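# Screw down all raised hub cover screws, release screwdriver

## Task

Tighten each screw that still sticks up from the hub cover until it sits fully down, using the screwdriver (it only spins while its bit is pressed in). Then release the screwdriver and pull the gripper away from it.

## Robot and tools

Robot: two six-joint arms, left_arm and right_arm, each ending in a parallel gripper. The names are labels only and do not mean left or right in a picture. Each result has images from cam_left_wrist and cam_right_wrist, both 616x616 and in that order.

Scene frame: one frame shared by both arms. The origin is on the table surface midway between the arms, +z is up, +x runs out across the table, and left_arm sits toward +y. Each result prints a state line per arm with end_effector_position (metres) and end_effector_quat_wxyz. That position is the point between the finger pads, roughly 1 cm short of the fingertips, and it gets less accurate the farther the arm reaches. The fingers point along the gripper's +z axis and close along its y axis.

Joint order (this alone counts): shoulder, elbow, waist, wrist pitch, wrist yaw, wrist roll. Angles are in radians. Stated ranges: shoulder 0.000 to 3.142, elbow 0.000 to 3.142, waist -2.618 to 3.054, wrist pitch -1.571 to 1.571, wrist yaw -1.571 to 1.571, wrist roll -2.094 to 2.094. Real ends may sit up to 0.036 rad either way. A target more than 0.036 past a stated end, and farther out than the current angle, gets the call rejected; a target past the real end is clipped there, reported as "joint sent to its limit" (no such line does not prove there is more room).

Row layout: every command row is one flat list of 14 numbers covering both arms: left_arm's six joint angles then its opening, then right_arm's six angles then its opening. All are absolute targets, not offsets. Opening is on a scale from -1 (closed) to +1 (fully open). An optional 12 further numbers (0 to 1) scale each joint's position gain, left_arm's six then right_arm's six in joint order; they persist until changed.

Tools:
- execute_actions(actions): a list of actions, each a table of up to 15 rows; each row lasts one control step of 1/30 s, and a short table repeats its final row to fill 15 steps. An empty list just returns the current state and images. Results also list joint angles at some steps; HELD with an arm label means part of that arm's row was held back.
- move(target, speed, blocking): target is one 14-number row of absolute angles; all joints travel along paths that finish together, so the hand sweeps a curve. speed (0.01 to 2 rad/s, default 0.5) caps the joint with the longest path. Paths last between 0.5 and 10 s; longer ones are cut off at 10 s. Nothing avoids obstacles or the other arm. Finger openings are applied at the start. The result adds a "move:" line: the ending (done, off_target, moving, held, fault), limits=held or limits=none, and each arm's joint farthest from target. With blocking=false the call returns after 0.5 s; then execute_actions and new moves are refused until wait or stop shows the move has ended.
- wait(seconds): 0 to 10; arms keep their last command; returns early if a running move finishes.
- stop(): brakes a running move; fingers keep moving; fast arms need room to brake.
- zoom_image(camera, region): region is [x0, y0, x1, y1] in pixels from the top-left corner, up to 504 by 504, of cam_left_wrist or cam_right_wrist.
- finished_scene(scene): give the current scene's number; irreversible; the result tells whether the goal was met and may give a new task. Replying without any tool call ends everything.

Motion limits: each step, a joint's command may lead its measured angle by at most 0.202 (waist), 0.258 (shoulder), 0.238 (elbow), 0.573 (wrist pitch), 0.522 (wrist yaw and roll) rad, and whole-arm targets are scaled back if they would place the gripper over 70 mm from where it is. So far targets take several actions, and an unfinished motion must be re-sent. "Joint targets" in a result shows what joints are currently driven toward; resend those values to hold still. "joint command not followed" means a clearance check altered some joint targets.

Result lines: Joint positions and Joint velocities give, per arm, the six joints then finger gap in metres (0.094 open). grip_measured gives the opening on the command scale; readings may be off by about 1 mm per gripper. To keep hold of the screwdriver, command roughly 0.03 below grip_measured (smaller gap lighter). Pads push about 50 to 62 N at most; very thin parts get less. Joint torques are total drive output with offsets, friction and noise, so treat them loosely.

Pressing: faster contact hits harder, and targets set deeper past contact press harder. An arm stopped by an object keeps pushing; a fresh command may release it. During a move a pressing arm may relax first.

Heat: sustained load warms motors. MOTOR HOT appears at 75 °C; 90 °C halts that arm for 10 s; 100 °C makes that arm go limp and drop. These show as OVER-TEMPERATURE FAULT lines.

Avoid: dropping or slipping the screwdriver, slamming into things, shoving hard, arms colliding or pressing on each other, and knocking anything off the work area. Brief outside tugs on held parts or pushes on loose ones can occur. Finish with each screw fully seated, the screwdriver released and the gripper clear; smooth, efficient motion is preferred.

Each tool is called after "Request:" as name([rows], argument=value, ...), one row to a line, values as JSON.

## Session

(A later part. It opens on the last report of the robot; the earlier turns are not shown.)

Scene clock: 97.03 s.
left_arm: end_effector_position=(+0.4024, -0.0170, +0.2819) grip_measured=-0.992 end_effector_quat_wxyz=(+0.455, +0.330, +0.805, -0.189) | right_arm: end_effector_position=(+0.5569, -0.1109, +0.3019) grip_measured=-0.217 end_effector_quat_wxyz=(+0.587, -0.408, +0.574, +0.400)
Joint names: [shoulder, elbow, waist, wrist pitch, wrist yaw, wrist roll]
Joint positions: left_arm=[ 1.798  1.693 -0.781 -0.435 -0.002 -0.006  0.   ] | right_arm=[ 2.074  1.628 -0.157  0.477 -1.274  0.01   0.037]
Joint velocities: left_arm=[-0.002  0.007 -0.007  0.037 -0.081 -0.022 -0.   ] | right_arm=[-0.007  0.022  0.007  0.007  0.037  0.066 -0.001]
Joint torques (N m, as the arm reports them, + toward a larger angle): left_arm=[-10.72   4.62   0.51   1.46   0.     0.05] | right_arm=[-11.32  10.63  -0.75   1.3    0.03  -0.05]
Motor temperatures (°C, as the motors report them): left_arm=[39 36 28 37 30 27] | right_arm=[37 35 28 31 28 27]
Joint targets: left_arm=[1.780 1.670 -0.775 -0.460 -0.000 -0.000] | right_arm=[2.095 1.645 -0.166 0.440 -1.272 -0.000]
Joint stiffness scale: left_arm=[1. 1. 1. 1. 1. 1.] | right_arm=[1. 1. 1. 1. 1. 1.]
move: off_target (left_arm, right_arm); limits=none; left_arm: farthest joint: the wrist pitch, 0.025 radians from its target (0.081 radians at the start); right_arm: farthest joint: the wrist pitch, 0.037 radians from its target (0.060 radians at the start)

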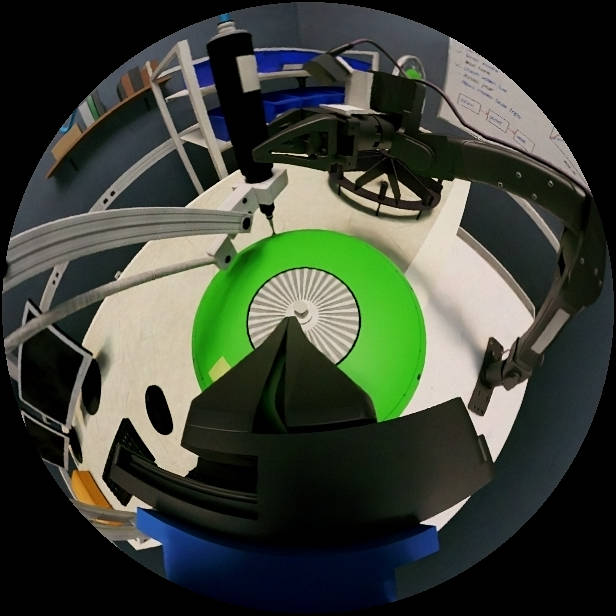

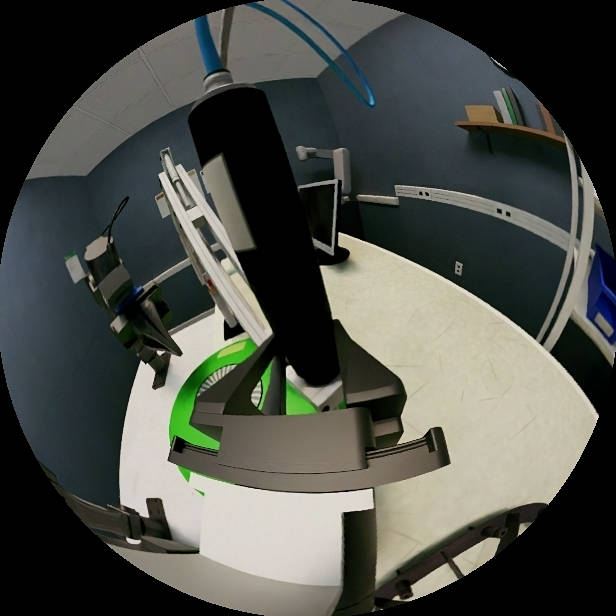

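Request:
move(target=[1.78, 1.67, -0.775, -0.46, 0, -0.9, -1.0, 2.095, 1.645, -0.166, 0.44, -1.272, 0, -0.25], speed=0.9)

Scene clock: 100.53 s.
left_arm: end_effector_position=(+0.4024, -0.0170, +0.2819) grip_measured=-0.992 end_effector_quat_wxyz=(+0.329, -0.048, +0.869, -0.367) | right_arm: end_effector_position=(+0.5569, -0.1109, +0.3021) grip_measured=-0.217 end_effector_quat_wxyz=(+0.587, -0.408, +0.574, +0.400)
Joint names: [shoulder, elbow, waist, wrist pitch, wrist yaw, wrist roll]
Joint positions: left_arm=[ 1.798  1.693 -0.781 -0.435 -0.002 -0.895  0.   ] | right_arm=[ 2.074  1.628 -0.157  0.478 -1.275  0.011  0.037]
Joint velocities: left_arm=[-0.022 -0.007  0.002  0.037 -0.081  0.007 -0.   ] | right_arm=[-0.002 -0.002 -0.002 -0.051  0.007 -0.022  0.   ]
Joint torques (N m, as the arm reports them, + toward a larger angle): left_arm=[-10.71   4.54   0.53   1.48   0.    -0.05] | right_arm=[-11.4   10.66  -0.81   1.28   0.02  -0.11]
Motor temperatures (°C, as the motors report them): left_arm=[40 36 28 37 30 27] | right_arm=[38 35 28 31 28 27]
Joint targets: left_arm=[1.780 1.670 -0.775 -0.460 -0.000 -0.900] | right_arm=[2.095 1.645 -0.166 0.440 -1.272 -0.000]
Joint stiffness scale: left_arm=[1. 1. 1. 1. 1. 1.] | right_arm=[1. 1. 1. 1. 1. 1.]
move: off_target (left_arm, right_arm); limits=none; left_arm: farthest joint: the wrist pitch, 0.025 radians from its target (0.025 radians at the start); right_arm: farthest joint: the wrist pitch, 0.038 radians from its target (0.037 radians at the start)

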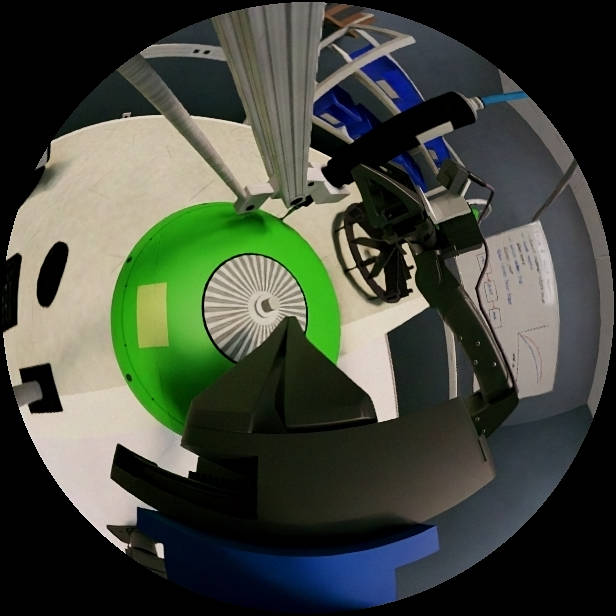

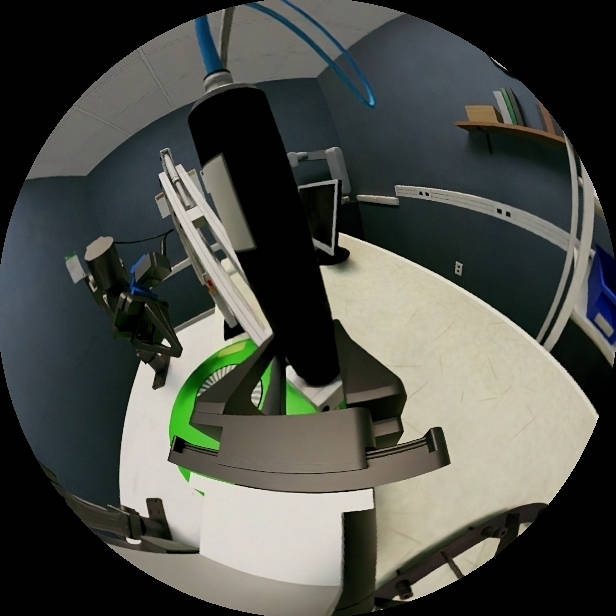

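Request:
zoom_image(camera="cam_left_wrist", region=[265, 195, 310, 240])

Region (265, 195, 310, 240) of cam_left_wrist's 616x616 image, scaled by 11.200, with more detail than that image has.

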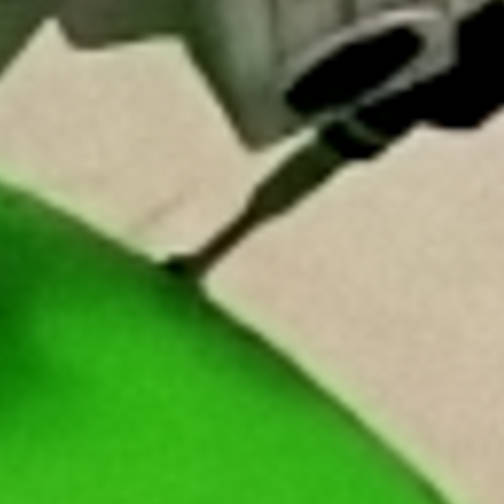

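Request:
move(target=[1.78, 1.67, -0.775, -0.46, 0, -0.9, -1.0, 2.095, 1.685, -0.166, 0.415, -1.272, 0, -0.25], speed=0.1)

Request:
zoom_image(camera="cam_left_wrist", region=[265, 195, 310, 240])

Scene clock: 102.10 s.
left_arm: end_effector_position=(+0.4024, -0.0170, +0.2819) grip_measured=-0.992 end_effector_quat_wxyz=(+0.329, -0.048, +0.869, -0.367) | right_arm: end_effector_position=(+0.5582, -0.1109, +0.3101) grip_measured=-0.217 end_effector_quat_wxyz=(+0.586, -0.408, +0.574, +0.400)
Joint names: [shoulder, elbow, waist, wrist pitch, wrist yaw, wrist roll]
Joint positions: left_arm=[ 1.798  1.693 -0.781 -0.435 -0.002 -0.896  0.   ] | right_arm=[ 2.074  1.662 -0.157  0.44  -1.277  0.007  0.037]
Joint velocities: left_arm=[-0.002 -0.012 -0.027  0.022 -0.081  0.051  0.001] | right_arm=[ 0.002 -0.012 -0.007  0.051  0.022 -0.037  0.   ]
Joint torques (N m, as the arm reports them, + toward a larger angle): left_arm=[-10.75   4.55   0.55   1.49   0.    -0.06] | right_arm=[-11.35  11.24  -0.86   1.47   0.04  -0.03]
Motor temperatures (°C, as the motors report them): left_arm=[40 36 28 37 30 27] | right_arm=[38 35 28 31 28 27]
Joint targets: left_arm=[1.780 1.670 -0.775 -0.460 0.000 -0.900] | right_arm=[2.095 1.685 -0.166 0.415 -1.272 -0.000]
Joint stiffness scale: left_arm=[1. 1. 1. 1. 1. 1.] | right_arm=[1. 1. 1. 1. 1. 1.]
move: off_target (left_arm, right_arm); limits=none; left_arm: farthest joint: the wrist pitch, 0.025 radians from its target (0.025 radians at the start); right_arm: farthest joint: the wrist pitch, 0.025 radians from its target (0.063 radians at the start)

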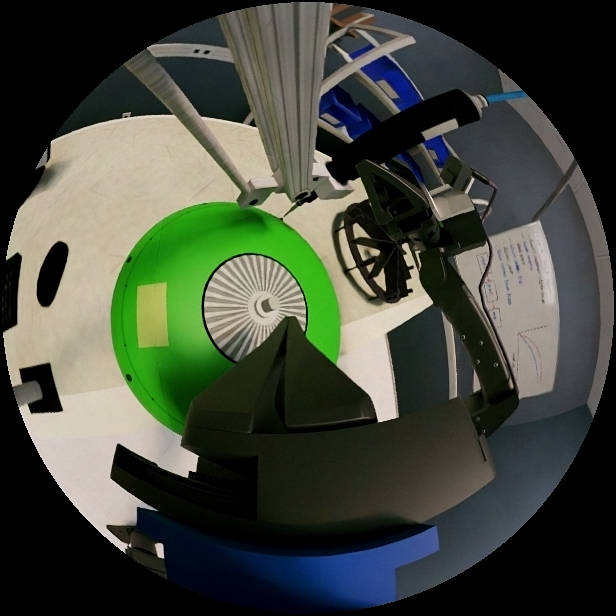

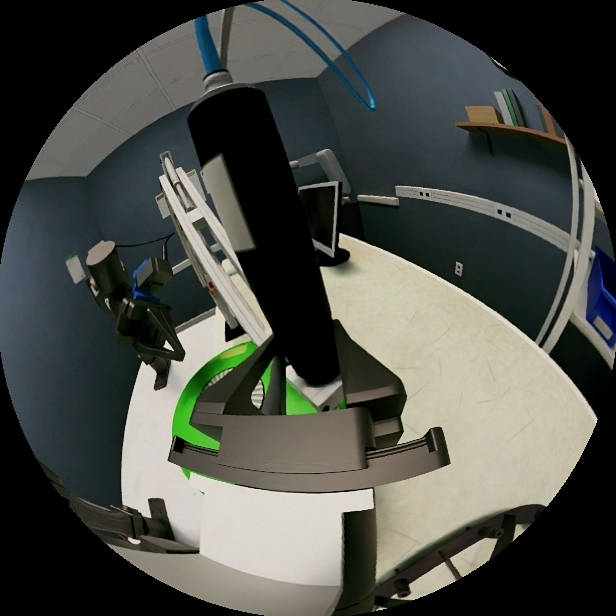

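Region (265, 195, 310, 240) of cam_left_wrist's 616x616 image, scaled by 11.200, with more detail than that image has.

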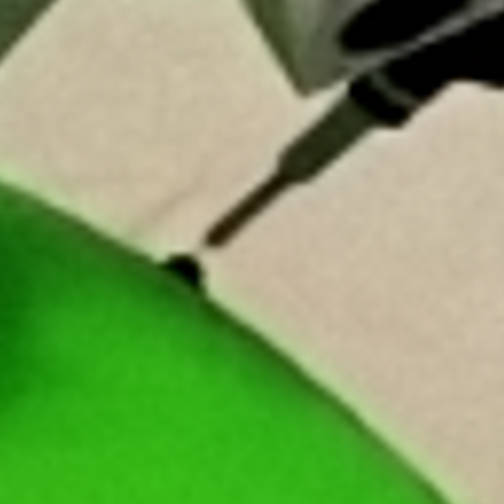

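Request:
execute_actions([
  [[1.78,1.67,-0.775,-0.46,0,-0.9,-1.0,2.100,1.675,-0.166,0.415,-1.272,0,-0.25],[1.78,1.67,-0.775,-0.46,0,-0.9,-1.0,2.104,1.665,-0.166,0.415,-1.272,0,-0.25],[1.78,1.67,-0.775,-0.46,0,-0.9,-1.0,2.107,1.655,-0.166,0.415,-1.272,0,-0.25],[1.78,1.67,-0.775,-0.46,0,-0.9,-1.0,2.110,1.647,-0.166,0.416,-1.272,0,-0.25],[1.78,1.67,-0.775,-0.46,0,-0.9,-1.0,2.107,1.642,-0.166,0.418,-1.272,0,-0.25],[1.78,1.67,-0.775,-0.46,0,-0.9,-1.0,2.104,1.640,-0.166,0.420,-1.272,0,-0.25],[1.78,1.67,-0.775,-0.46,0,-0.9,-1.0,2.104,1.638,-0.166,0.422,-1.272,0,-0.25],[1.78,1.67,-0.775,-0.46,0,-0.9,-1.0,2.104,1.636,-0.166,0.424,-1.272,0,-0.25],[1.78,1.67,-0.775,-0.46,0,-0.9,-1.0,2.104,1.634,-0.166,0.426,-1.272,0,-0.25],[1.78,1.67,-0.775,-0.46,0,-0.9,-1.0,2.104,1.632,-0.166,0.428,-1.272,0,-0.25],[1.78,1.67,-0.775,-0.46,0,-0.9,-1.0,2.104,1.630,-0.166,0.430,-1.272,0,-0.25],[1.78,1.67,-0.775,-0.46,0,-0.9,-1.0,2.104,1.629,-0.166,0.431,-1.272,0,-0.25]],
  [[1.78,1.67,-0.775,-0.46,0,-0.9,-1.0,2.104,1.629,-0.166,0.431,-1.272,0,-0.25]],
])

Request:
zoom_image(camera="cam_left_wrist", region=[265, 195, 310, 240])

Scene clock: 105.10 s.
left_arm: end_effector_position=(+0.4024, -0.0170, +0.2819) grip_measured=-0.992 end_effector_quat_wxyz=(+0.329, -0.048, +0.869, -0.367) | right_arm: end_effector_position=(+0.5584, -0.1108, +0.3047) grip_measured=-0.217 end_effector_quat_wxyz=(+0.585, -0.409, +0.575, +0.401)
Joint names: [shoulder, elbow, waist, wrist pitch, wrist yaw, wrist roll]
Joint positions: left_arm=[ 1.798  1.693 -0.781 -0.435 -0.002 -0.896  0.   ] | right_arm=[ 2.079  1.651 -0.157  0.446 -1.278  0.     0.037]
Joint velocities: left_arm=[ 0.002 -0.007  0.017 -0.022  0.007  0.037 -0.   ] | right_arm=[ 0.007  0.002 -0.012  0.022  0.007  0.037  0.   ]
Joint torques (N m, as the arm reports them, + toward a larger angle): left_arm=[-10.7    4.53   0.5    1.48   0.02  -0.05] | right_arm=[-11.08   6.86  -0.79   1.55   0.04   0.02]
Motor temperatures (°C, as the motors report them): left_arm=[41 35 28 37 30 27] | right_arm=[38 36 28 31 28 27]
Joint targets: left_arm=[1.780 1.670 -0.775 -0.460 0.000 -0.900] | right_arm=[2.104 1.629 -0.166 0.431 -1.272 -0.000]
Joint stiffness scale: left_arm=[1. 1. 1. 1. 1. 1.] | right_arm=[1. 1. 1. 1. 1. 1.]
Step readings (joint positions; steps 1 to 15: 1st action; 16 to 30: 2nd action):
0: left_arm=[1.798 1.693 -0.781 -0.435 -0.002 -0.896] | right_arm=[2.074 1.662 -0.157 0.440 -1.277 0.007]
1: left_arm=[1.798 1.693 -0.781 -0.435 -0.002 -0.896] | right_arm=[2.074 1.662 -0.157 0.440 -1.277 0.007]
2: left_arm=[1.798 1.693 -0.781 -0.435 -0.002 -0.896] | right_arm=[2.074 1.662 -0.157 0.440 -1.277 0.007]
4: left_arm=[1.798 1.693 -0.781 -0.435 -0.002 -0.896] | right_arm=[2.075 1.662 -0.157 0.440 -1.277 0.007]
8: left_arm=[1.798 1.693 -0.781 -0.435 -0.002 -0.896] | right_arm=[2.077 1.662 -0.157 0.440 -1.278 0.004]
15: left_arm=[1.798 1.693 -0.781 -0.435 -0.002 -0.896] | right_arm=[2.079 1.655 -0.157 0.446 -1.278 0.003]
16: left_arm=[1.798 1.693 -0.781 -0.435 -0.002 -0.896] | right_arm=[2.079 1.653 -0.157 0.446 -1.278 0.002]
17: left_arm=[1.798 1.693 -0.781 -0.435 -0.002 -0.896] | right_arm=[2.079 1.652 -0.157 0.446 -1.278 0.001]
19: left_arm=[1.798 1.693 -0.781 -0.435 -0.002 -0.896] | right_arm=[2.079 1.651 -0.157 0.446 -1.278 0.000]
23: left_arm=[1.798 1.693 -0.781 -0.435 -0.002 -0.896] | right_arm=[2.079 1.651 -0.157 0.446 -1.278 0.000]
30: Joint positions above

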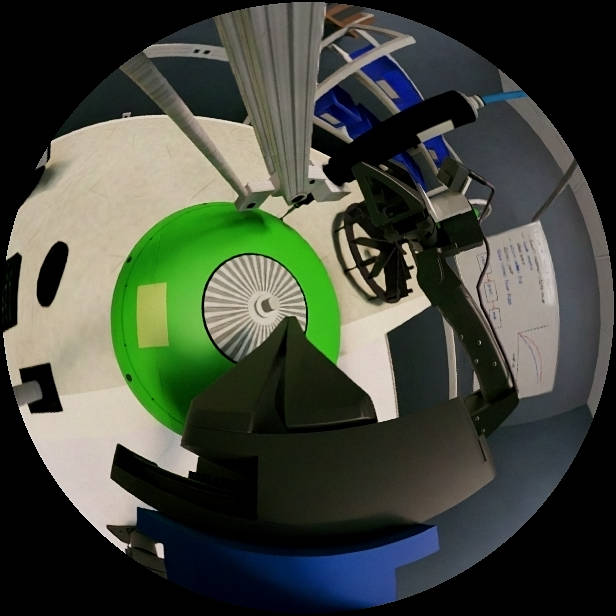

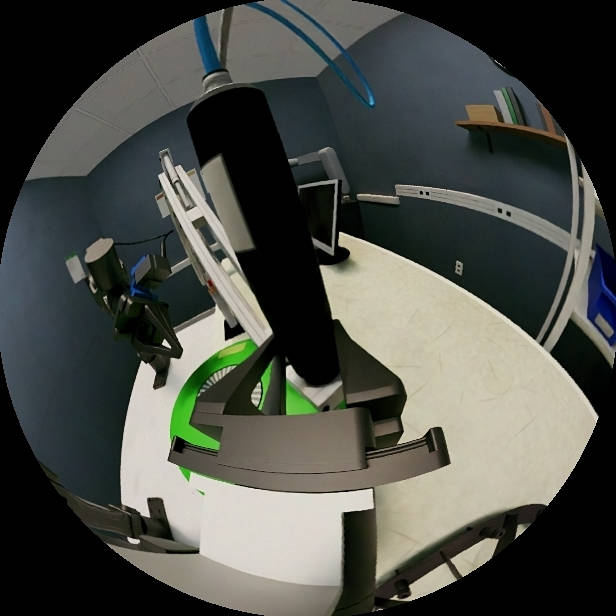

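Region (265, 195, 310, 240) of cam_left_wrist's 616x616 image, scaled by 11.200, with more detail than that image has.

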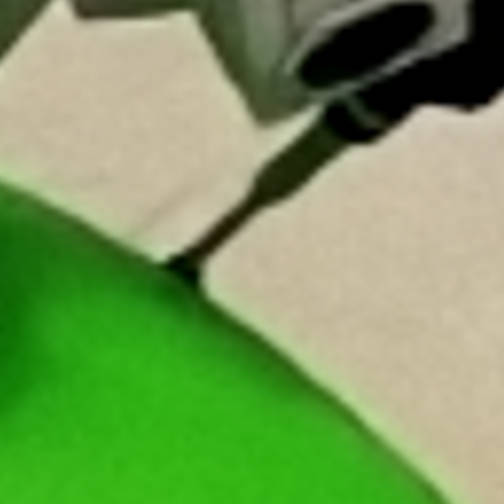

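Request:
execute_actions([
  [[1.78,1.67,-0.775,-0.46,0,-0.9,-1.0,2.104,1.627,-0.166,0.432,-1.272,0,-0.25],[1.78,1.67,-0.775,-0.46,0,-0.9,-1.0,2.104,1.625,-0.166,0.433,-1.272,0,-0.25],[1.78,1.67,-0.775,-0.46,0,-0.9,-1.0,2.104,1.623,-0.166,0.434,-1.272,0,-0.25],[1.78,1.67,-0.775,-0.46,0,-0.9,-1.0,2.104,1.621,-0.166,0.435,-1.272,0,-0.25],[1.78,1.67,-0.775,-0.46,0,-0.9,-1.0,2.104,1.619,-0.166,0.435,-1.272,0,-0.25],[1.78,1.67,-0.775,-0.46,0,-0.9,-1.0,2.104,1.617,-0.166,0.435,-1.272,0,-0.25],[1.78,1.67,-0.775,-0.46,0,-0.9,-1.0,2.104,1.615,-0.166,0.435,-1.272,0,-0.25],[1.78,1.67,-0.775,-0.46,0,-0.9,-1.0,2.104,1.613,-0.166,0.435,-1.272,0,-0.25],[1.78,1.67,-0.775,-0.46,0,-0.9,-1.0,2.105,1.611,-0.166,0.434,-1.272,0,-0.25],[1.78,1.67,-0.775,-0.46,0,-0.9,-1.0,2.106,1.609,-0.166,0.433,-1.272,0,-0.25],[1.78,1.67,-0.775,-0.46,0,-0.9,-1.0,2.107,1.607,-0.166,0.432,-1.272,0,-0.25],[1.78,1.67,-0.775,-0.46,0,-0.9,-1.0,2.108,1.605,-0.166,0.431,-1.272,0,-0.25],[1.78,1.67,-0.775,-0.46,0,-0.9,-1.0,2.109,1.603,-0.166,0.430,-1.272,0,-0.25],[1.78,1.67,-0.775,-0.46,0,-0.9,-1.0,2.110,1.601,-0.166,0.429,-1.272,0,-0.25],[1.78,1.67,-0.775,-0.46,0,-0.9,-1.0,2.111,1.599,-0.166,0.428,-1.272,0,-0.25]],
  [[1.78,1.67,-0.775,-0.46,0,-0.9,-1.0,2.112,1.597,-0.166,0.427,-1.272,0,-0.25],[1.78,1.67,-0.775,-0.46,0,-0.9,-1.0,2.113,1.595,-0.166,0.426,-1.272,0,-0.25],[1.78,1.67,-0.775,-0.46,0,-0.9,-1.0,2.114,1.593,-0.166,0.425,-1.272,0,-0.25],[1.78,1.67,-0.775,-0.46,0,-0.9,-1.0,2.115,1.591,-0.166,0.424,-1.272,0,-0.25],[1.78,1.67,-0.775,-0.46,0,-0.9,-1.0,2.116,1.589,-0.166,0.423,-1.272,0,-0.25],[1.78,1.67,-0.775,-0.46,0,-0.9,-1.0,2.117,1.587,-0.166,0.422,-1.272,0,-0.25],[1.78,1.67,-0.775,-0.46,0,-0.9,-1.0,2.118,1.585,-0.166,0.421,-1.272,0,-0.25],[1.78,1.67,-0.775,-0.46,0,-0.9,-1.0,2.119,1.583,-0.166,0.420,-1.272,0,-0.25],[1.78,1.67,-0.775,-0.46,0,-0.9,-1.0,2.120,1.581,-0.166,0.420,-1.272,0,-0.25],[1.78,1.67,-0.775,-0.46,0,-0.9,-1.0,2.120,1.579,-0.166,0.420,-1.272,0,-0.25],[1.78,1.67,-0.775,-0.46,0,-0.9,-1.0,2.120,1.577,-0.166,0.420,-1.272,0,-0.25],[1.78,1.67,-0.775,-0.46,0,-0.9,-1.0,2.120,1.575,-0.166,0.420,-1.272,0,-0.25]],
  [[1.78,1.67,-0.775,-0.46,0,-0.9,-1.0,2.120,1.573,-0.166,0.420,-1.272,0,-0.25],[1.78,1.67,-0.775,-0.46,0,-0.9,-1.0,2.120,1.571,-0.166,0.420,-1.272,0,-0.25],[1.78,1.67,-0.775,-0.46,0,-0.9,-1.0,2.120,1.570,-0.166,0.420,-1.272,0,-0.25]],
])

Request:
zoom_image(camera="cam_left_wrist", region=[265, 195, 310, 240])

Scene clock: 107.60 s.
left_arm: end_effector_position=(+0.4024, -0.0170, +0.2819) grip_measured=-0.992 end_effector_quat_wxyz=(+0.329, -0.048, +0.869, -0.367) | right_arm: end_effector_position=(+0.5575, -0.1115, +0.2940) grip_measured=-0.217 end_effector_quat_wxyz=(+0.585, -0.406, +0.577, +0.399)
Joint names: [shoulder, elbow, waist, wrist pitch, wrist yaw, wrist roll]
Joint positions: left_arm=[ 1.798  1.693 -0.781 -0.435 -0.002 -0.896  0.   ] | right_arm=[ 2.079  1.611 -0.158  0.481 -1.271 -0.002  0.037]
Joint velocities: left_arm=[-0.002 -0.002  0.002 -0.022  0.037  0.022  0.001] | right_arm=[-0.012 -0.012 -0.002 -0.037  0.007  0.081  0.001]
Joint torques (N m, as the arm reports them, + toward a larger angle): left_arm=[-10.75   4.57   0.53   1.47  -0.01  -0.06] | right_arm=[-9.69  5.16 -0.81  1.02 -0.02  0.03]
Motor temperatures (°C, as the motors report them): left_arm=[41 35 28 37 30 27] | right_arm=[38 35 28 31 28 27]
Joint targets: left_arm=[1.780 1.670 -0.775 -0.460 -0.000 -0.900] | right_arm=[2.120 1.570 -0.166 0.420 -1.272 -0.000]
Joint stiffness scale: left_arm=[1. 1. 1. 1. 1. 1.] | right_arm=[1. 1. 1. 1. 1. 1.]
Step readings (joint positions; steps 1 to 15: 1st action; 16 to 30: 2nd action; 31 to 45: 3rd action):
0: left_arm=[1.798 1.693 -0.781 -0.435 -0.002 -0.896] | right_arm=[2.079 1.651 -0.157 0.446 -1.278 0.000]
1: left_arm=[1.798 1.693 -0.781 -0.435 -0.002 -0.896] | right_arm=[2.079 1.651 -0.157 0.446 -1.278 0.000]
2: left_arm=[1.798 1.693 -0.781 -0.435 -0.002 -0.896] | right_arm=[2.079 1.651 -0.157 0.447 -1.278 0.000]
4: left_arm=[1.798 1.693 -0.781 -0.435 -0.002 -0.896] | right_arm=[2.079 1.651 -0.157 0.447 -1.278 0.000]
8: left_arm=[1.798 1.693 -0.781 -0.435 -0.002 -0.896] | right_arm=[2.079 1.645 -0.157 0.453 -1.278 0.000]
15: left_arm=[1.798 1.693 -0.781 -0.435 -0.002 -0.896] | right_arm=[2.079 1.635 -0.158 0.462 -1.278 0.000]
16: left_arm=[1.798 1.693 -0.781 -0.435 -0.002 -0.896] | right_arm=[2.079 1.634 -0.158 0.463 -1.278 0.000]
17: left_arm=[1.798 1.693 -0.781 -0.435 -0.002 -0.896] | right_arm=[2.079 1.633 -0.158 0.464 -1.278 0.000]
19: left_arm=[1.798 1.693 -0.781 -0.435 -0.002 -0.896] | right_arm=[2.079 1.631 -0.158 0.466 -1.277 0.000]
23: left_arm=[1.798 1.693 -0.781 -0.435 -0.002 -0.896] | right_arm=[2.079 1.624 -0.158 0.470 -1.275 -0.000]
30: left_arm=[1.798 1.693 -0.781 -0.435 -0.002 -0.896] | right_arm=[2.079 1.618 -0.158 0.477 -1.273 -0.000]
31: left_arm=[1.798 1.693 -0.781 -0.435 -0.002 -0.896] | right_arm=[2.079 1.617 -0.158 0.478 -1.273 -0.000]
32: left_arm=[1.798 1.693 -0.781 -0.435 -0.002 -0.896] | right_arm=[2.079 1.616 -0.158 0.478 -1.273 -0.000]
34: left_arm=[1.798 1.693 -0.781 -0.435 -0.002 -0.896] | right_arm=[2.079 1.615 -0.158 0.480 -1.273 -0.000]
38: left_arm=[1.798 1.693 -0.781 -0.435 -0.002 -0.896] | right_arm=[2.079 1.613 -0.158 0.481 -1.272 -0.000]
45: Joint positions above

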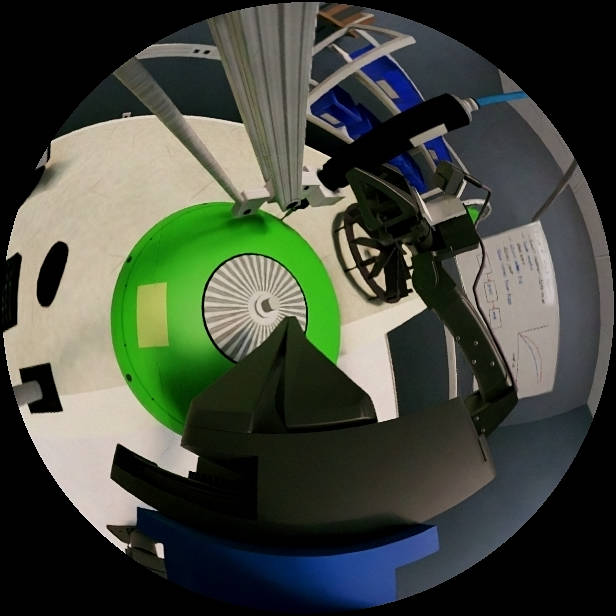

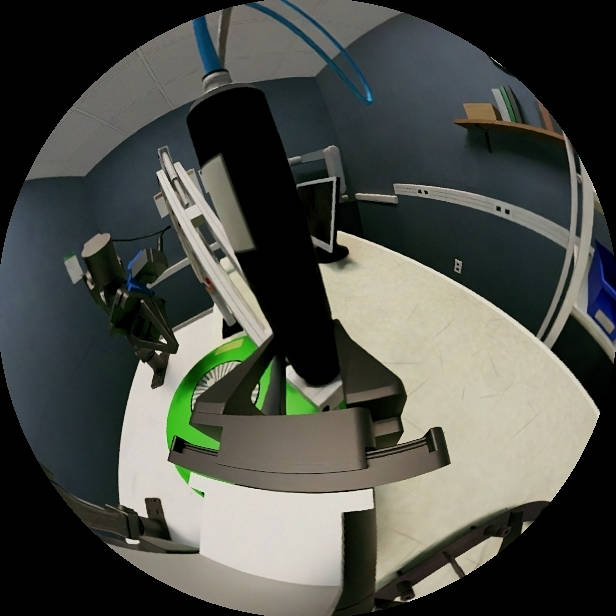

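Region (265, 195, 310, 240) of cam_left_wrist's 616x616 image, scaled by 11.200, with more detail than that image has.

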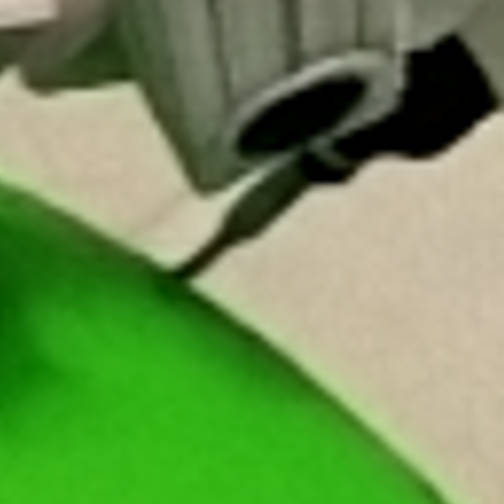

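Engaged and driving. Continue.

Request:
execute_actions([
  [[1.78,1.67,-0.775,-0.46,0,-0.85,-1.0,2.121,1.568,-0.166,0.421,-1.272,0,-0.25],[1.78,1.67,-0.775,-0.46,0,-0.8,-1.0,2.122,1.566,-0.166,0.422,-1.272,0,-0.25],[1.78,1.67,-0.775,-0.46,0,-0.75,-1.0,2.123,1.564,-0.166,0.423,-1.272,0,-0.25],[1.78,1.67,-0.775,-0.46,0,-0.7,-1.0,2.124,1.562,-0.166,0.424,-1.272,0,-0.25],[1.78,1.67,-0.775,-0.46,0,-0.65,-1.0,2.125,1.560,-0.166,0.425,-1.272,0,-0.25],[1.78,1.67,-0.775,-0.46,0,-0.6,-1.0,2.126,1.558,-0.166,0.426,-1.272,0,-0.25],[1.78,1.67,-0.775,-0.46,0,-0.55,-1.0,2.127,1.556,-0.166,0.427,-1.272,0,-0.25],[1.78,1.67,-0.775,-0.46,0,-0.5,-1.0,2.128,1.554,-0.166,0.428,-1.272,0,-0.25],[1.78,1.67,-0.775,-0.46,0,-0.45,-1.0,2.129,1.553,-0.166,0.429,-1.272,0,-0.25],[1.78,1.67,-0.775,-0.46,0,-0.4,-1.0,2.130,1.552,-0.166,0.430,-1.272,0,-0.25],[1.78,1.67,-0.775,-0.46,0,-0.35,-1.0,2.130,1.551,-0.166,0.430,-1.272,0,-0.25],[1.78,1.67,-0.775,-0.46,0,-0.3,-1.0,2.130,1.550,-0.166,0.430,-1.272,0,-0.25],[1.78,1.67,-0.775,-0.46,0,-0.25,-1.0,2.130,1.549,-0.166,0.430,-1.272,0,-0.25],[1.78,1.67,-0.775,-0.46,0,-0.2,-1.0,2.130,1.548,-0.166,0.430,-1.272,0,-0.25],[1.78,1.67,-0.775,-0.46,0,-0.15,-1.0,2.130,1.547,-0.166,0.430,-1.272,0,-0.25]],
  [[1.78,1.67,-0.775,-0.46,0,-0.1,-1.0,2.131,1.546,-0.166,0.431,-1.272,0,-0.25],[1.78,1.67,-0.775,-0.46,0,-0.06,-1.0,2.131,1.545,-0.166,0.432,-1.272,0,-0.25],[1.78,1.67,-0.775,-0.46,0,-0.03,-1.0,2.132,1.544,-0.166,0.433,-1.272,0,-0.25],[1.78,1.67,-0.775,-0.46,0,0,-1.0,2.132,1.543,-0.166,0.434,-1.272,0,-0.25],[1.78,1.67,-0.775,-0.46,0,0,-1.0,2.133,1.542,-0.166,0.435,-1.272,0,-0.25],[1.78,1.67,-0.775,-0.46,0,0,-1.0,2.133,1.541,-0.166,0.436,-1.272,0,-0.25],[1.78,1.67,-0.775,-0.46,0,0,-1.0,2.134,1.540,-0.166,0.437,-1.272,0,-0.25],[1.78,1.67,-0.775,-0.46,0,0,-1.0,2.134,1.539,-0.166,0.438,-1.272,0,-0.25],[1.78,1.67,-0.775,-0.46,0,0,-1.0,2.135,1.538,-0.166,0.439,-1.272,0,-0.25],[1.78,1.67,-0.775,-0.46,0,0,-1.0,2.135,1.537,-0.166,0.440,-1.272,0,-0.25],[1.78,1.67,-0.775,-0.46,0,0,-1.0,2.135,1.536,-0.166,0.440,-1.272,0,-0.25],[1.78,1.67,-0.775,-0.46,0,0,-1.0,2.135,1.535,-0.166,0.440,-1.272,0,-0.25]],
  [[1.78,1.67,-0.775,-0.46,0,0,-1.0,2.135,1.535,-0.166,0.440,-1.272,0,-0.25]],
])

Request:
zoom_image(camera="cam_left_wrist", region=[240, 190, 300, 250])

Scene clock: 109.93 s.
left_arm: end_effector_position=(+0.4024, -0.0170, +0.2819) grip_measured=-0.992 end_effector_quat_wxyz=(+0.455, +0.330, +0.805, -0.189) | right_arm: end_effector_position=(+0.5575, -0.1119, +0.2906) grip_measured=-0.217 end_effector_quat_wxyz=(+0.589, -0.404, +0.577, +0.397)
Joint names: [shoulder, elbow, waist, wrist pitch, wrist yaw, wrist roll]
Joint positions: left_arm=[ 1.798  1.693 -0.781 -0.435 -0.002 -0.007  0.   ] | right_arm=[ 2.079  1.591 -0.158  0.514 -1.264  0.006  0.037]
Joint velocities: left_arm=[-0.012  0.002 -0.007  0.037  0.022 -0.007  0.   ] | right_arm=[ 0.007 -0.002  0.007 -0.11  -0.066 -0.037  0.   ]
Joint torques (N m, as the arm reports them, + toward a larger angle): left_arm=[-10.77   4.51   0.51   1.48  -0.01   0.04] | right_arm=[-8.73  3.94 -0.67  0.87 -0.07 -0.05]
Motor temperatures (°C, as the motors report them): left_arm=[41 35 28 37 30 27] | right_arm=[38 35 28 31 28 27]
Joint targets: left_arm=[1.780 1.670 -0.775 -0.460 0.000 -0.000] | right_arm=[2.135 1.535 -0.166 0.440 -1.272 -0.000]
Joint stiffness scale: left_arm=[1. 1. 1. 1. 1. 1.] | right_arm=[1. 1. 1. 1. 1. 1.]
Step readings (joint positions; steps 1 to 15: 1st action; 16 to 30: 2nd action; 31 to 45: 3rd action):
0: left_arm=[1.798 1.693 -0.781 -0.435 -0.002 -0.896] | right_arm=[2.079 1.611 -0.158 0.481 -1.271 -0.002]
1: left_arm=[1.798 1.693 -0.781 -0.435 -0.002 -0.891] | right_arm=[2.079 1.611 -0.158 0.481 -1.271 -0.002]
2: left_arm=[1.798 1.693 -0.781 -0.435 -0.002 -0.877] | right_arm=[2.079 1.611 -0.158 0.481 -1.271 -0.002]
4: left_arm=[1.798 1.693 -0.781 -0.435 -0.002 -0.829] | right_arm=[2.079 1.611 -0.158 0.481 -1.271 -0.002]
8: left_arm=[1.798 1.693 -0.781 -0.435 -0.002 -0.683] | right_arm=[2.079 1.605 -0.158 0.487 -1.270 -0.002]
15: left_arm=[1.798 1.693 -0.781 -0.435 -0.002 -0.362] | right_arm=[2.079 1.598 -0.158 0.495 -1.267 -0.002]
16: left_arm=[1.798 1.693 -0.781 -0.435 -0.002 -0.313] | right_arm=[2.079 1.598 -0.158 0.496 -1.267 -0.002]
17: left_arm=[1.798 1.693 -0.781 -0.435 -0.002 -0.266] | right_arm=[2.079 1.597 -0.158 0.497 -1.266 -0.001]
19: left_arm=[1.798 1.693 -0.781 -0.435 -0.002 -0.180] | right_arm=[2.079 1.596 -0.158 0.499 -1.266 -0.001]
23: left_arm=[1.798 1.693 -0.781 -0.435 -0.002 -0.077] | right_arm=[2.079 1.594 -0.158 0.504 -1.265 0.002]
30: left_arm=[1.798 1.693 -0.781 -0.435 -0.002 -0.021] | right_arm=[2.079 1.591 -0.158 0.512 -1.264 0.006]
31: left_arm=[1.798 1.693 -0.781 -0.435 -0.002 -0.018] | right_arm=[2.079 1.591 -0.158 0.512 -1.264 0.006]
32: left_arm=[1.798 1.693 -0.781 -0.435 -0.002 -0.016] | right_arm=[2.079 1.591 -0.158 0.513 -1.264 0.006]
34: left_arm=[1.798 1.693 -0.781 -0.435 -0.002 -0.012] | right_arm=[2.079 1.591 -0.158 0.513 -1.264 0.006]
38: left_arm=[1.798 1.693 -0.781 -0.435 -0.002 -0.009] | right_arm=[2.079 1.591 -0.158 0.513 -1.264 0.006]
45: Joint positions above

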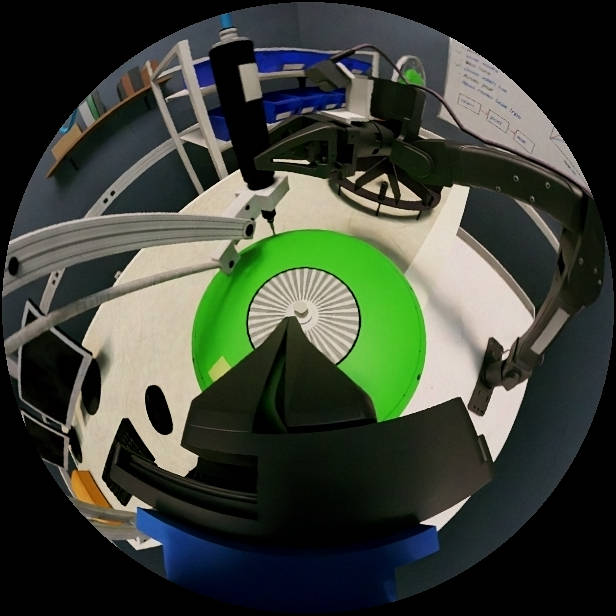

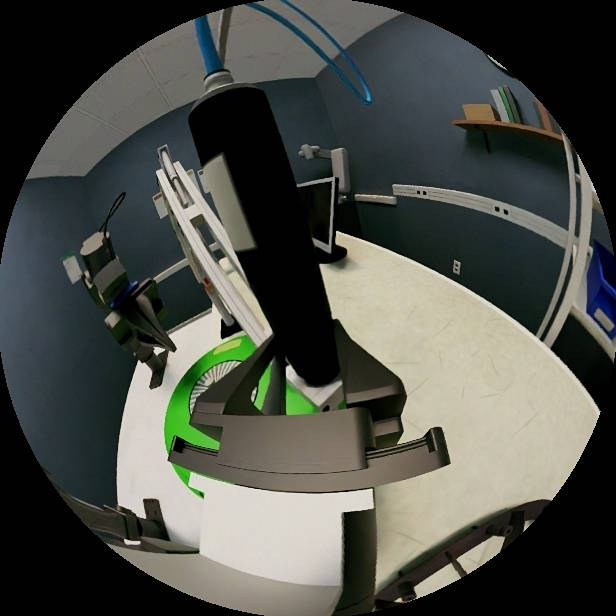

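Region (240, 190, 300, 250) of cam_left_wrist's 616x616 image, scaled by 8.400, with more detail than that image has.

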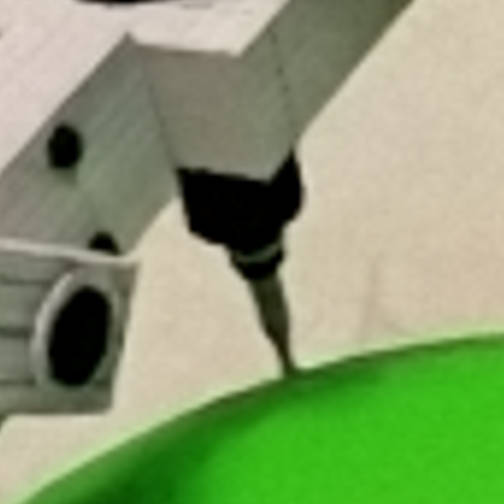

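Request:
move(target=[1.78, 1.67, -0.775, -0.46, 0, 0, -1.0, 2.05, 1.72, -0.166, 0.372, -1.272, 0, -0.25], speed=0.12)

Request:
zoom_image(camera="cam_left_wrist", region=[180, 200, 440, 430])

Scene clock: 112.17 s.
left_arm: end_effector_position=(+0.4024, -0.0170, +0.2819) grip_measured=-0.992 end_effector_quat_wxyz=(+0.455, +0.330, +0.805, -0.189) | right_arm: end_effector_position=(+0.5585, -0.1108, +0.3196) grip_measured=-0.217 end_effector_quat_wxyz=(+0.586, -0.409, +0.574, +0.400)
Joint names: [shoulder, elbow, waist, wrist pitch, wrist yaw, wrist roll]
Joint positions: left_arm=[ 1.798  1.693 -0.781 -0.435 -0.002 -0.006  0.   ] | right_arm=[ 2.07   1.697 -0.157  0.395 -1.278  0.002  0.037]
Joint velocities: left_arm=[ 0.002 -0.012  0.002  0.037 -0.022 -0.037  0.   ] | right_arm=[-0.002  0.007  0.007 -0.007 -0.022 -0.066  0.   ]
Joint torques (N m, as the arm reports them, + toward a larger angle): left_arm=[-10.71   4.52   0.45   1.46   0.     0.03] | right_arm=[-14.5   11.3   -0.83   1.48   0.05   0.  ]
Motor temperatures (°C, as the motors report them): left_arm=[42 35 28 37 30 27] | right_arm=[38 35 28 31 28 27]
Joint targets: left_arm=[1.780 1.670 -0.775 -0.460 -0.000 0.000] | right_arm=[2.050 1.720 -0.166 0.372 -1.272 0.000]
Joint stiffness scale: left_arm=[1. 1. 1. 1. 1. 1.] | right_arm=[1. 1. 1. 1. 1. 1.]
move: off_target (left_arm, right_arm); limits=none; left_arm: farthest joint: the wrist pitch, 0.025 radians from its target (0.025 radians at the start); right_arm: farthest joint: the elbow, 0.023 radians from its target (0.129 radians at the start)

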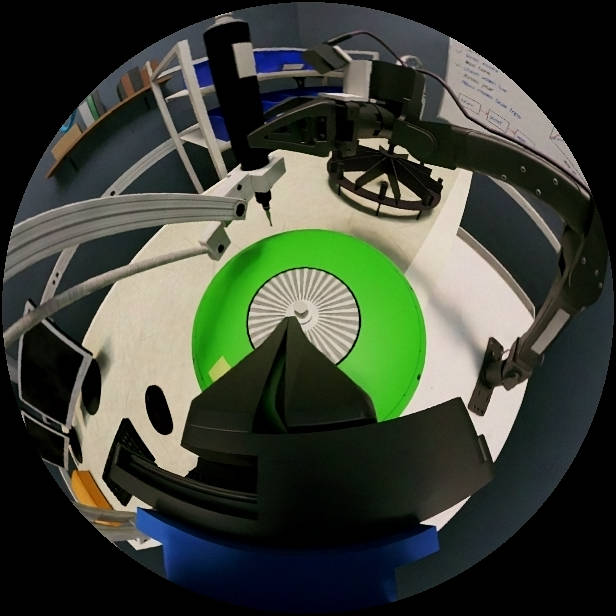

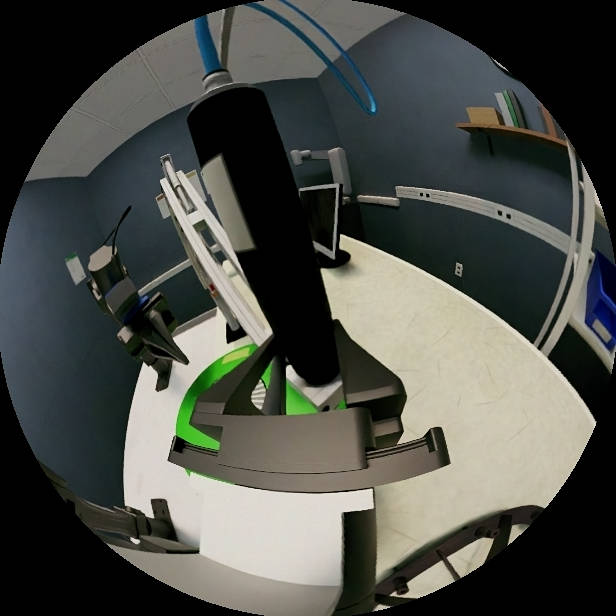

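Region (180, 200, 440, 430) of cam_left_wrist's 616x616 image, scaled by 1.938, with more detail than that image has; it fills the top 446 rows of this view, and the rest is white.

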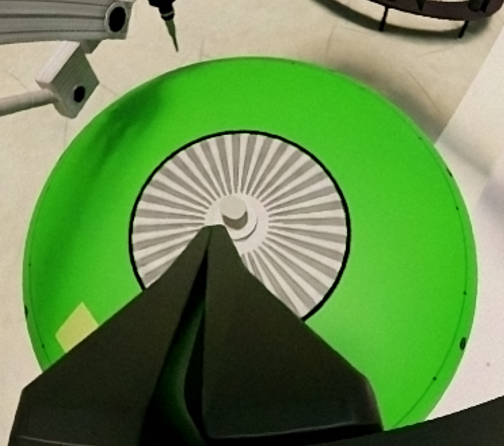

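Request:
zoom_image(camera="cam_left_wrist", region=[390, 270, 450, 400])

Request:
zoom_image(camera="cam_left_wrist", region=[170, 260, 240, 390])

Region (390, 270, 450, 400) of cam_left_wrist's 616x616 image, scaled by 3.877, with more detail than that image has; it fills the left 233 columns of this view, and the rest is white.

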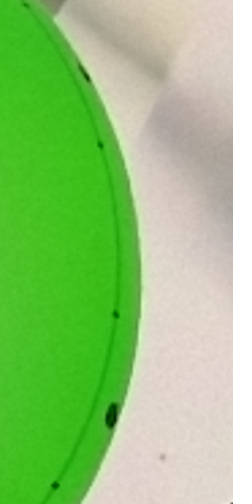

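Region (170, 260, 240, 390) of cam_left_wrist's 616x616 image, scaled by 3.877, with more detail than that image has; it fills the left 271 columns of this view, and the rest is white.

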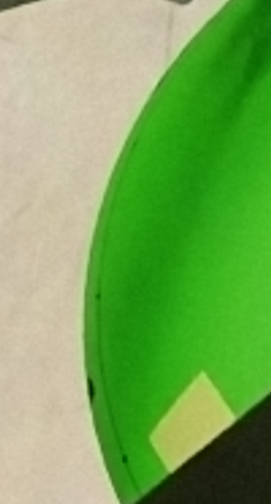

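Request:
move(target=[1.5, 1.45, -0.775, -0.4, 0, 0, -1.0, 2.05, 1.72, -0.166, 0.385, -1.278, 0, 1.0], speed=0.4)

Request:
move(target=[1.1, 1.1, -0.775, -0.3, 0, 0, -1.0, 1.9, 1.56, -0.48, 0.36, -1.48, 0, 1.0], speed=0.35)

Scene clock: 114.40 s.
left_arm: end_effector_position=(+0.3566, +0.0290, +0.3231) grip_measured=-0.992 end_effector_quat_wxyz=(+0.491, +0.322, +0.783, -0.204) | right_arm: end_effector_position=(+0.5585, -0.1108, +0.3199) grip_measured=+1.000 end_effector_quat_wxyz=(+0.586, -0.410, +0.573, +0.400)
Joint names: [shoulder, elbow, waist, wrist pitch, wrist yaw, wrist roll]
Joint positions: left_arm=[ 1.519  1.474 -0.781 -0.404 -0.002 -0.006  0.   ] | right_arm=[ 2.07   1.697 -0.157  0.397 -1.278  0.002  0.094]
Joint velocities: left_arm=[-0.002  0.002 -0.002 -0.022 -0.037 -0.066  0.   ] | right_arm=[-0.002  0.022  0.002  0.007 -0.125  0.007  0.   ]
Joint torques (N m, as the arm reports them, + toward a larger angle): left_arm=[-8.14  4.63  0.55  1.88  0.02  0.04] | right_arm=[-14.39  11.3   -0.83   1.59  -0.01   0.01]
Motor temperatures (°C, as the motors report them): left_arm=[42 35 28 37 30 27] | right_arm=[39 35 28 31 28 27]
Joint targets: left_arm=[1.500 1.450 -0.775 -0.400 0.000 -0.000] | right_arm=[2.050 1.720 -0.166 0.385 -1.278 -0.000]
Joint stiffness scale: left_arm=[1. 1. 1. 1. 1. 1.] | right_arm=[1. 1. 1. 1. 1. 1.]
move: off_target (left_arm, right_arm); limits=none; left_arm: farthest joint: the elbow, 0.024 radians from its target (0.243 radians at the start); right_arm: farthest joint: the elbow, 0.023 radians from its target (0.023 radians at the start)

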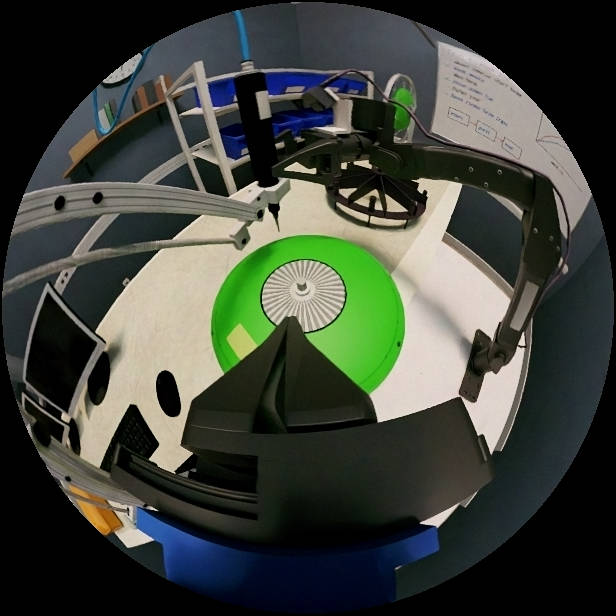

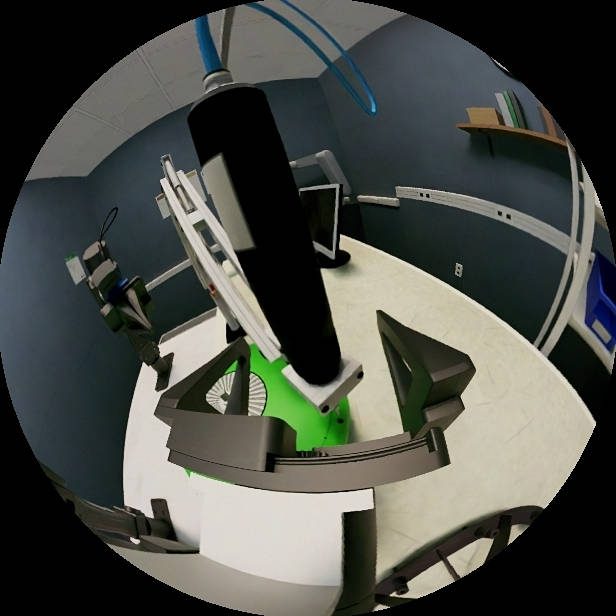

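Scene clock: 116.23 s.
left_arm: end_effector_position=(+0.2928, +0.0928, +0.3420) grip_measured=-0.992 end_effector_quat_wxyz=(+0.546, +0.306, +0.746, -0.227) | right_arm: end_effector_position=(+0.5139, -0.2534, +0.3458) grip_measured=+1.000 end_effector_quat_wxyz=(+0.613, -0.378, +0.596, +0.356)
Joint names: [shoulder, elbow, waist, wrist pitch, wrist yaw, wrist roll]
Joint positions: left_arm=[ 1.122  1.122 -0.781 -0.305 -0.002 -0.006  0.   ] | right_arm=[ 1.919  1.581 -0.48   0.38  -1.474  0.002  0.094]
Joint velocities: left_arm=[ 0.007 -0.007 -0.007 -0.022 -0.007 -0.051 -0.   ] | right_arm=[ 0.017  0.002 -0.002 -0.022 -0.051  0.051  0.   ]
Joint torques (N m, as the arm reports them, + toward a larger angle): left_arm=[-4.8   4.57  0.56  1.93  0.02  0.05] | right_arm=[-12.78   6.99  -0.16   1.35  -0.01   0.01]
Motor temperatures (°C, as the motors report them): left_arm=[41 35 28 37 30 27] | right_arm=[40 35 28 31 28 27]
Joint targets: left_arm=[1.100 1.100 -0.775 -0.300 -0.000 0.000] | right_arm=[1.900 1.560 -0.480 0.360 -1.480 0.000]
Joint stiffness scale: left_arm=[1. 1. 1. 1. 1. 1.] | right_arm=[1. 1. 1. 1. 1. 1.]
move: off_target (left_arm, right_arm); limits=none; left_arm: farthest joint: the shoulder, 0.022 radians from its target (0.419 radians at the start); right_arm: farthest joint: the elbow, 0.021 radians from its target (0.137 radians at the start)

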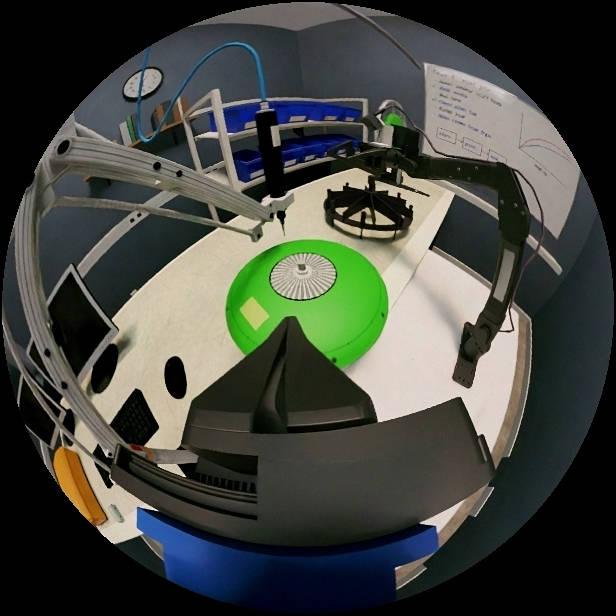

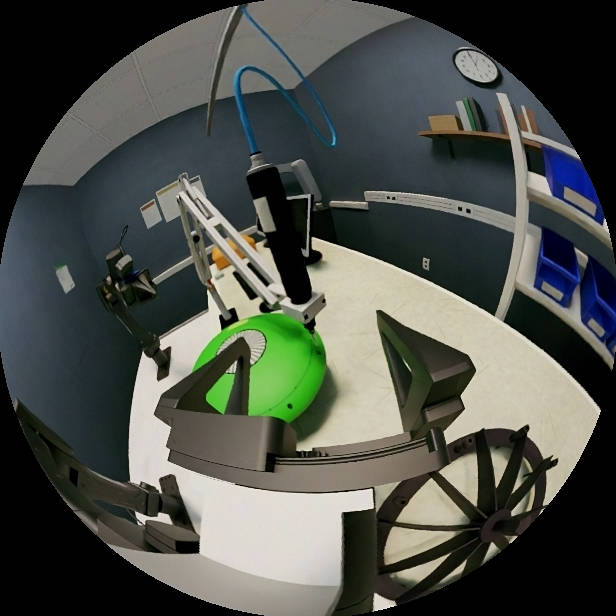

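Request:
zoom_image(camera="cam_left_wrist", region=[220, 290, 400, 380])

Request:
zoom_image(camera="cam_right_wrist", region=[190, 300, 340, 430])

Region (220, 290, 400, 380) of cam_left_wrist's 616x616 image, scaled by 2.800, with more detail than that image has.

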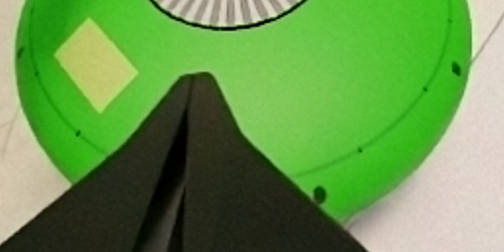

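Region (190, 300, 340, 430) of cam_right_wrist's 616x616 image, scaled by 3.360, with more detail than that image has; it fills the top 437 rows of this view, and the rest is white.

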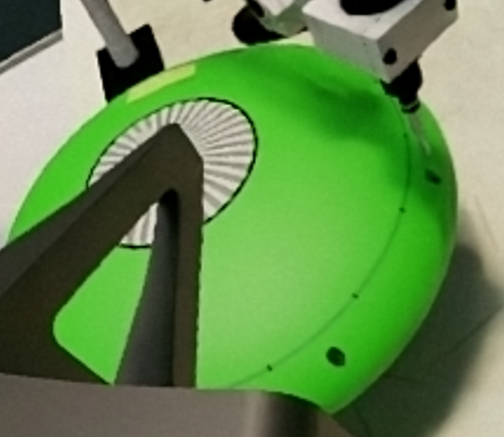

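Request:
move(target=[1.1, 1.1, -0.775, -0.3, 0, 0, -1.0, 1.5, 1.25, -0.6, 0.25, -1.1, 0, 1.0], speed=0.6)

Request:
finished_scene(scene=1)

Scene clock: 118.17 s.
left_arm: end_effector_position=(+0.2928, +0.0928, +0.3421) grip_measured=-0.992 end_effector_quat_wxyz=(+0.546, +0.306, +0.746, -0.227) | right_arm: end_effector_position=(+0.4660, -0.3048, +0.3858) grip_measured=+1.000 end_effector_quat_wxyz=(+0.681, -0.219, +0.668, +0.206)
Joint names: [shoulder, elbow, waist, wrist pitch, wrist yaw, wrist roll]
Joint positions: left_arm=[ 1.122  1.122 -0.781 -0.305 -0.002 -0.006  0.   ] | right_arm=[ 1.516  1.273 -0.594  0.271 -1.107  0.002  0.094]
Joint velocities: left_arm=[ 0.012 -0.017  0.002 -0.007  0.007 -0.066 -0.001] | right_arm=[-0.007  0.012 -0.007  0.081 -0.051  0.095  0.   ]
Joint torques (N m, as the arm reports them, + toward a larger angle): left_arm=[-4.77  4.64  0.51  1.94  0.    0.06] | right_arm=[-8.71  7.13 -0.55  1.62  0.03  0.01]
Motor temperatures (°C, as the motors report them): left_arm=[40 35 28 37 30 27] | right_arm=[40 35 28 31 28 27]
Joint targets: left_arm=[1.100 1.100 -0.775 -0.300 0.000 -0.000] | right_arm=[1.500 1.250 -0.600 0.250 -1.100 0.000]
Joint stiffness scale: left_arm=[1. 1. 1. 1. 1. 1.] | right_arm=[1. 1. 1. 1. 1. 1.]
move: off_target (left_arm, right_arm); limits=none; left_arm: farthest joint: the shoulder, 0.022 radians from its target (0.022 radians at the start); right_arm: farthest joint: the elbow, 0.023 radians from its target (0.331 radians at the start)

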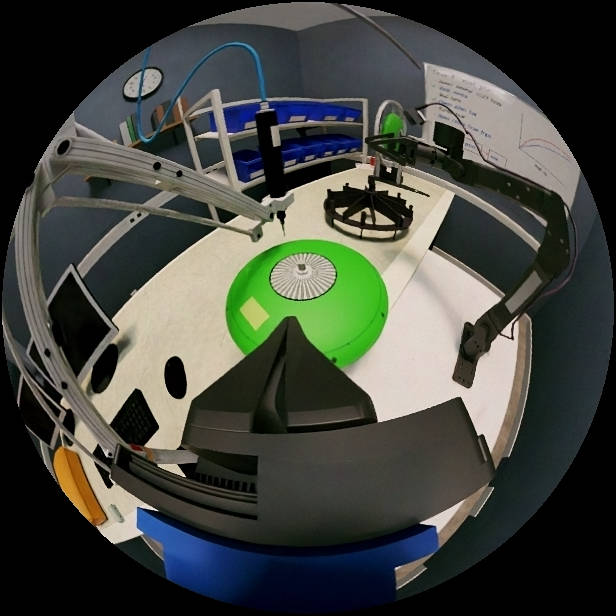

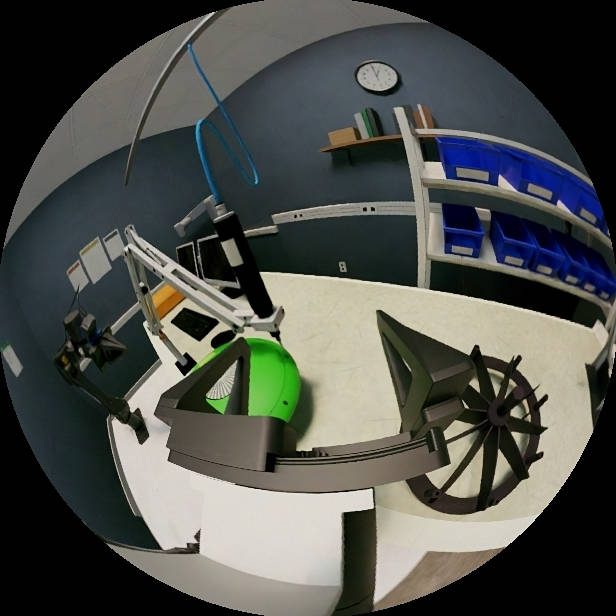

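The scene is finished: the task was done.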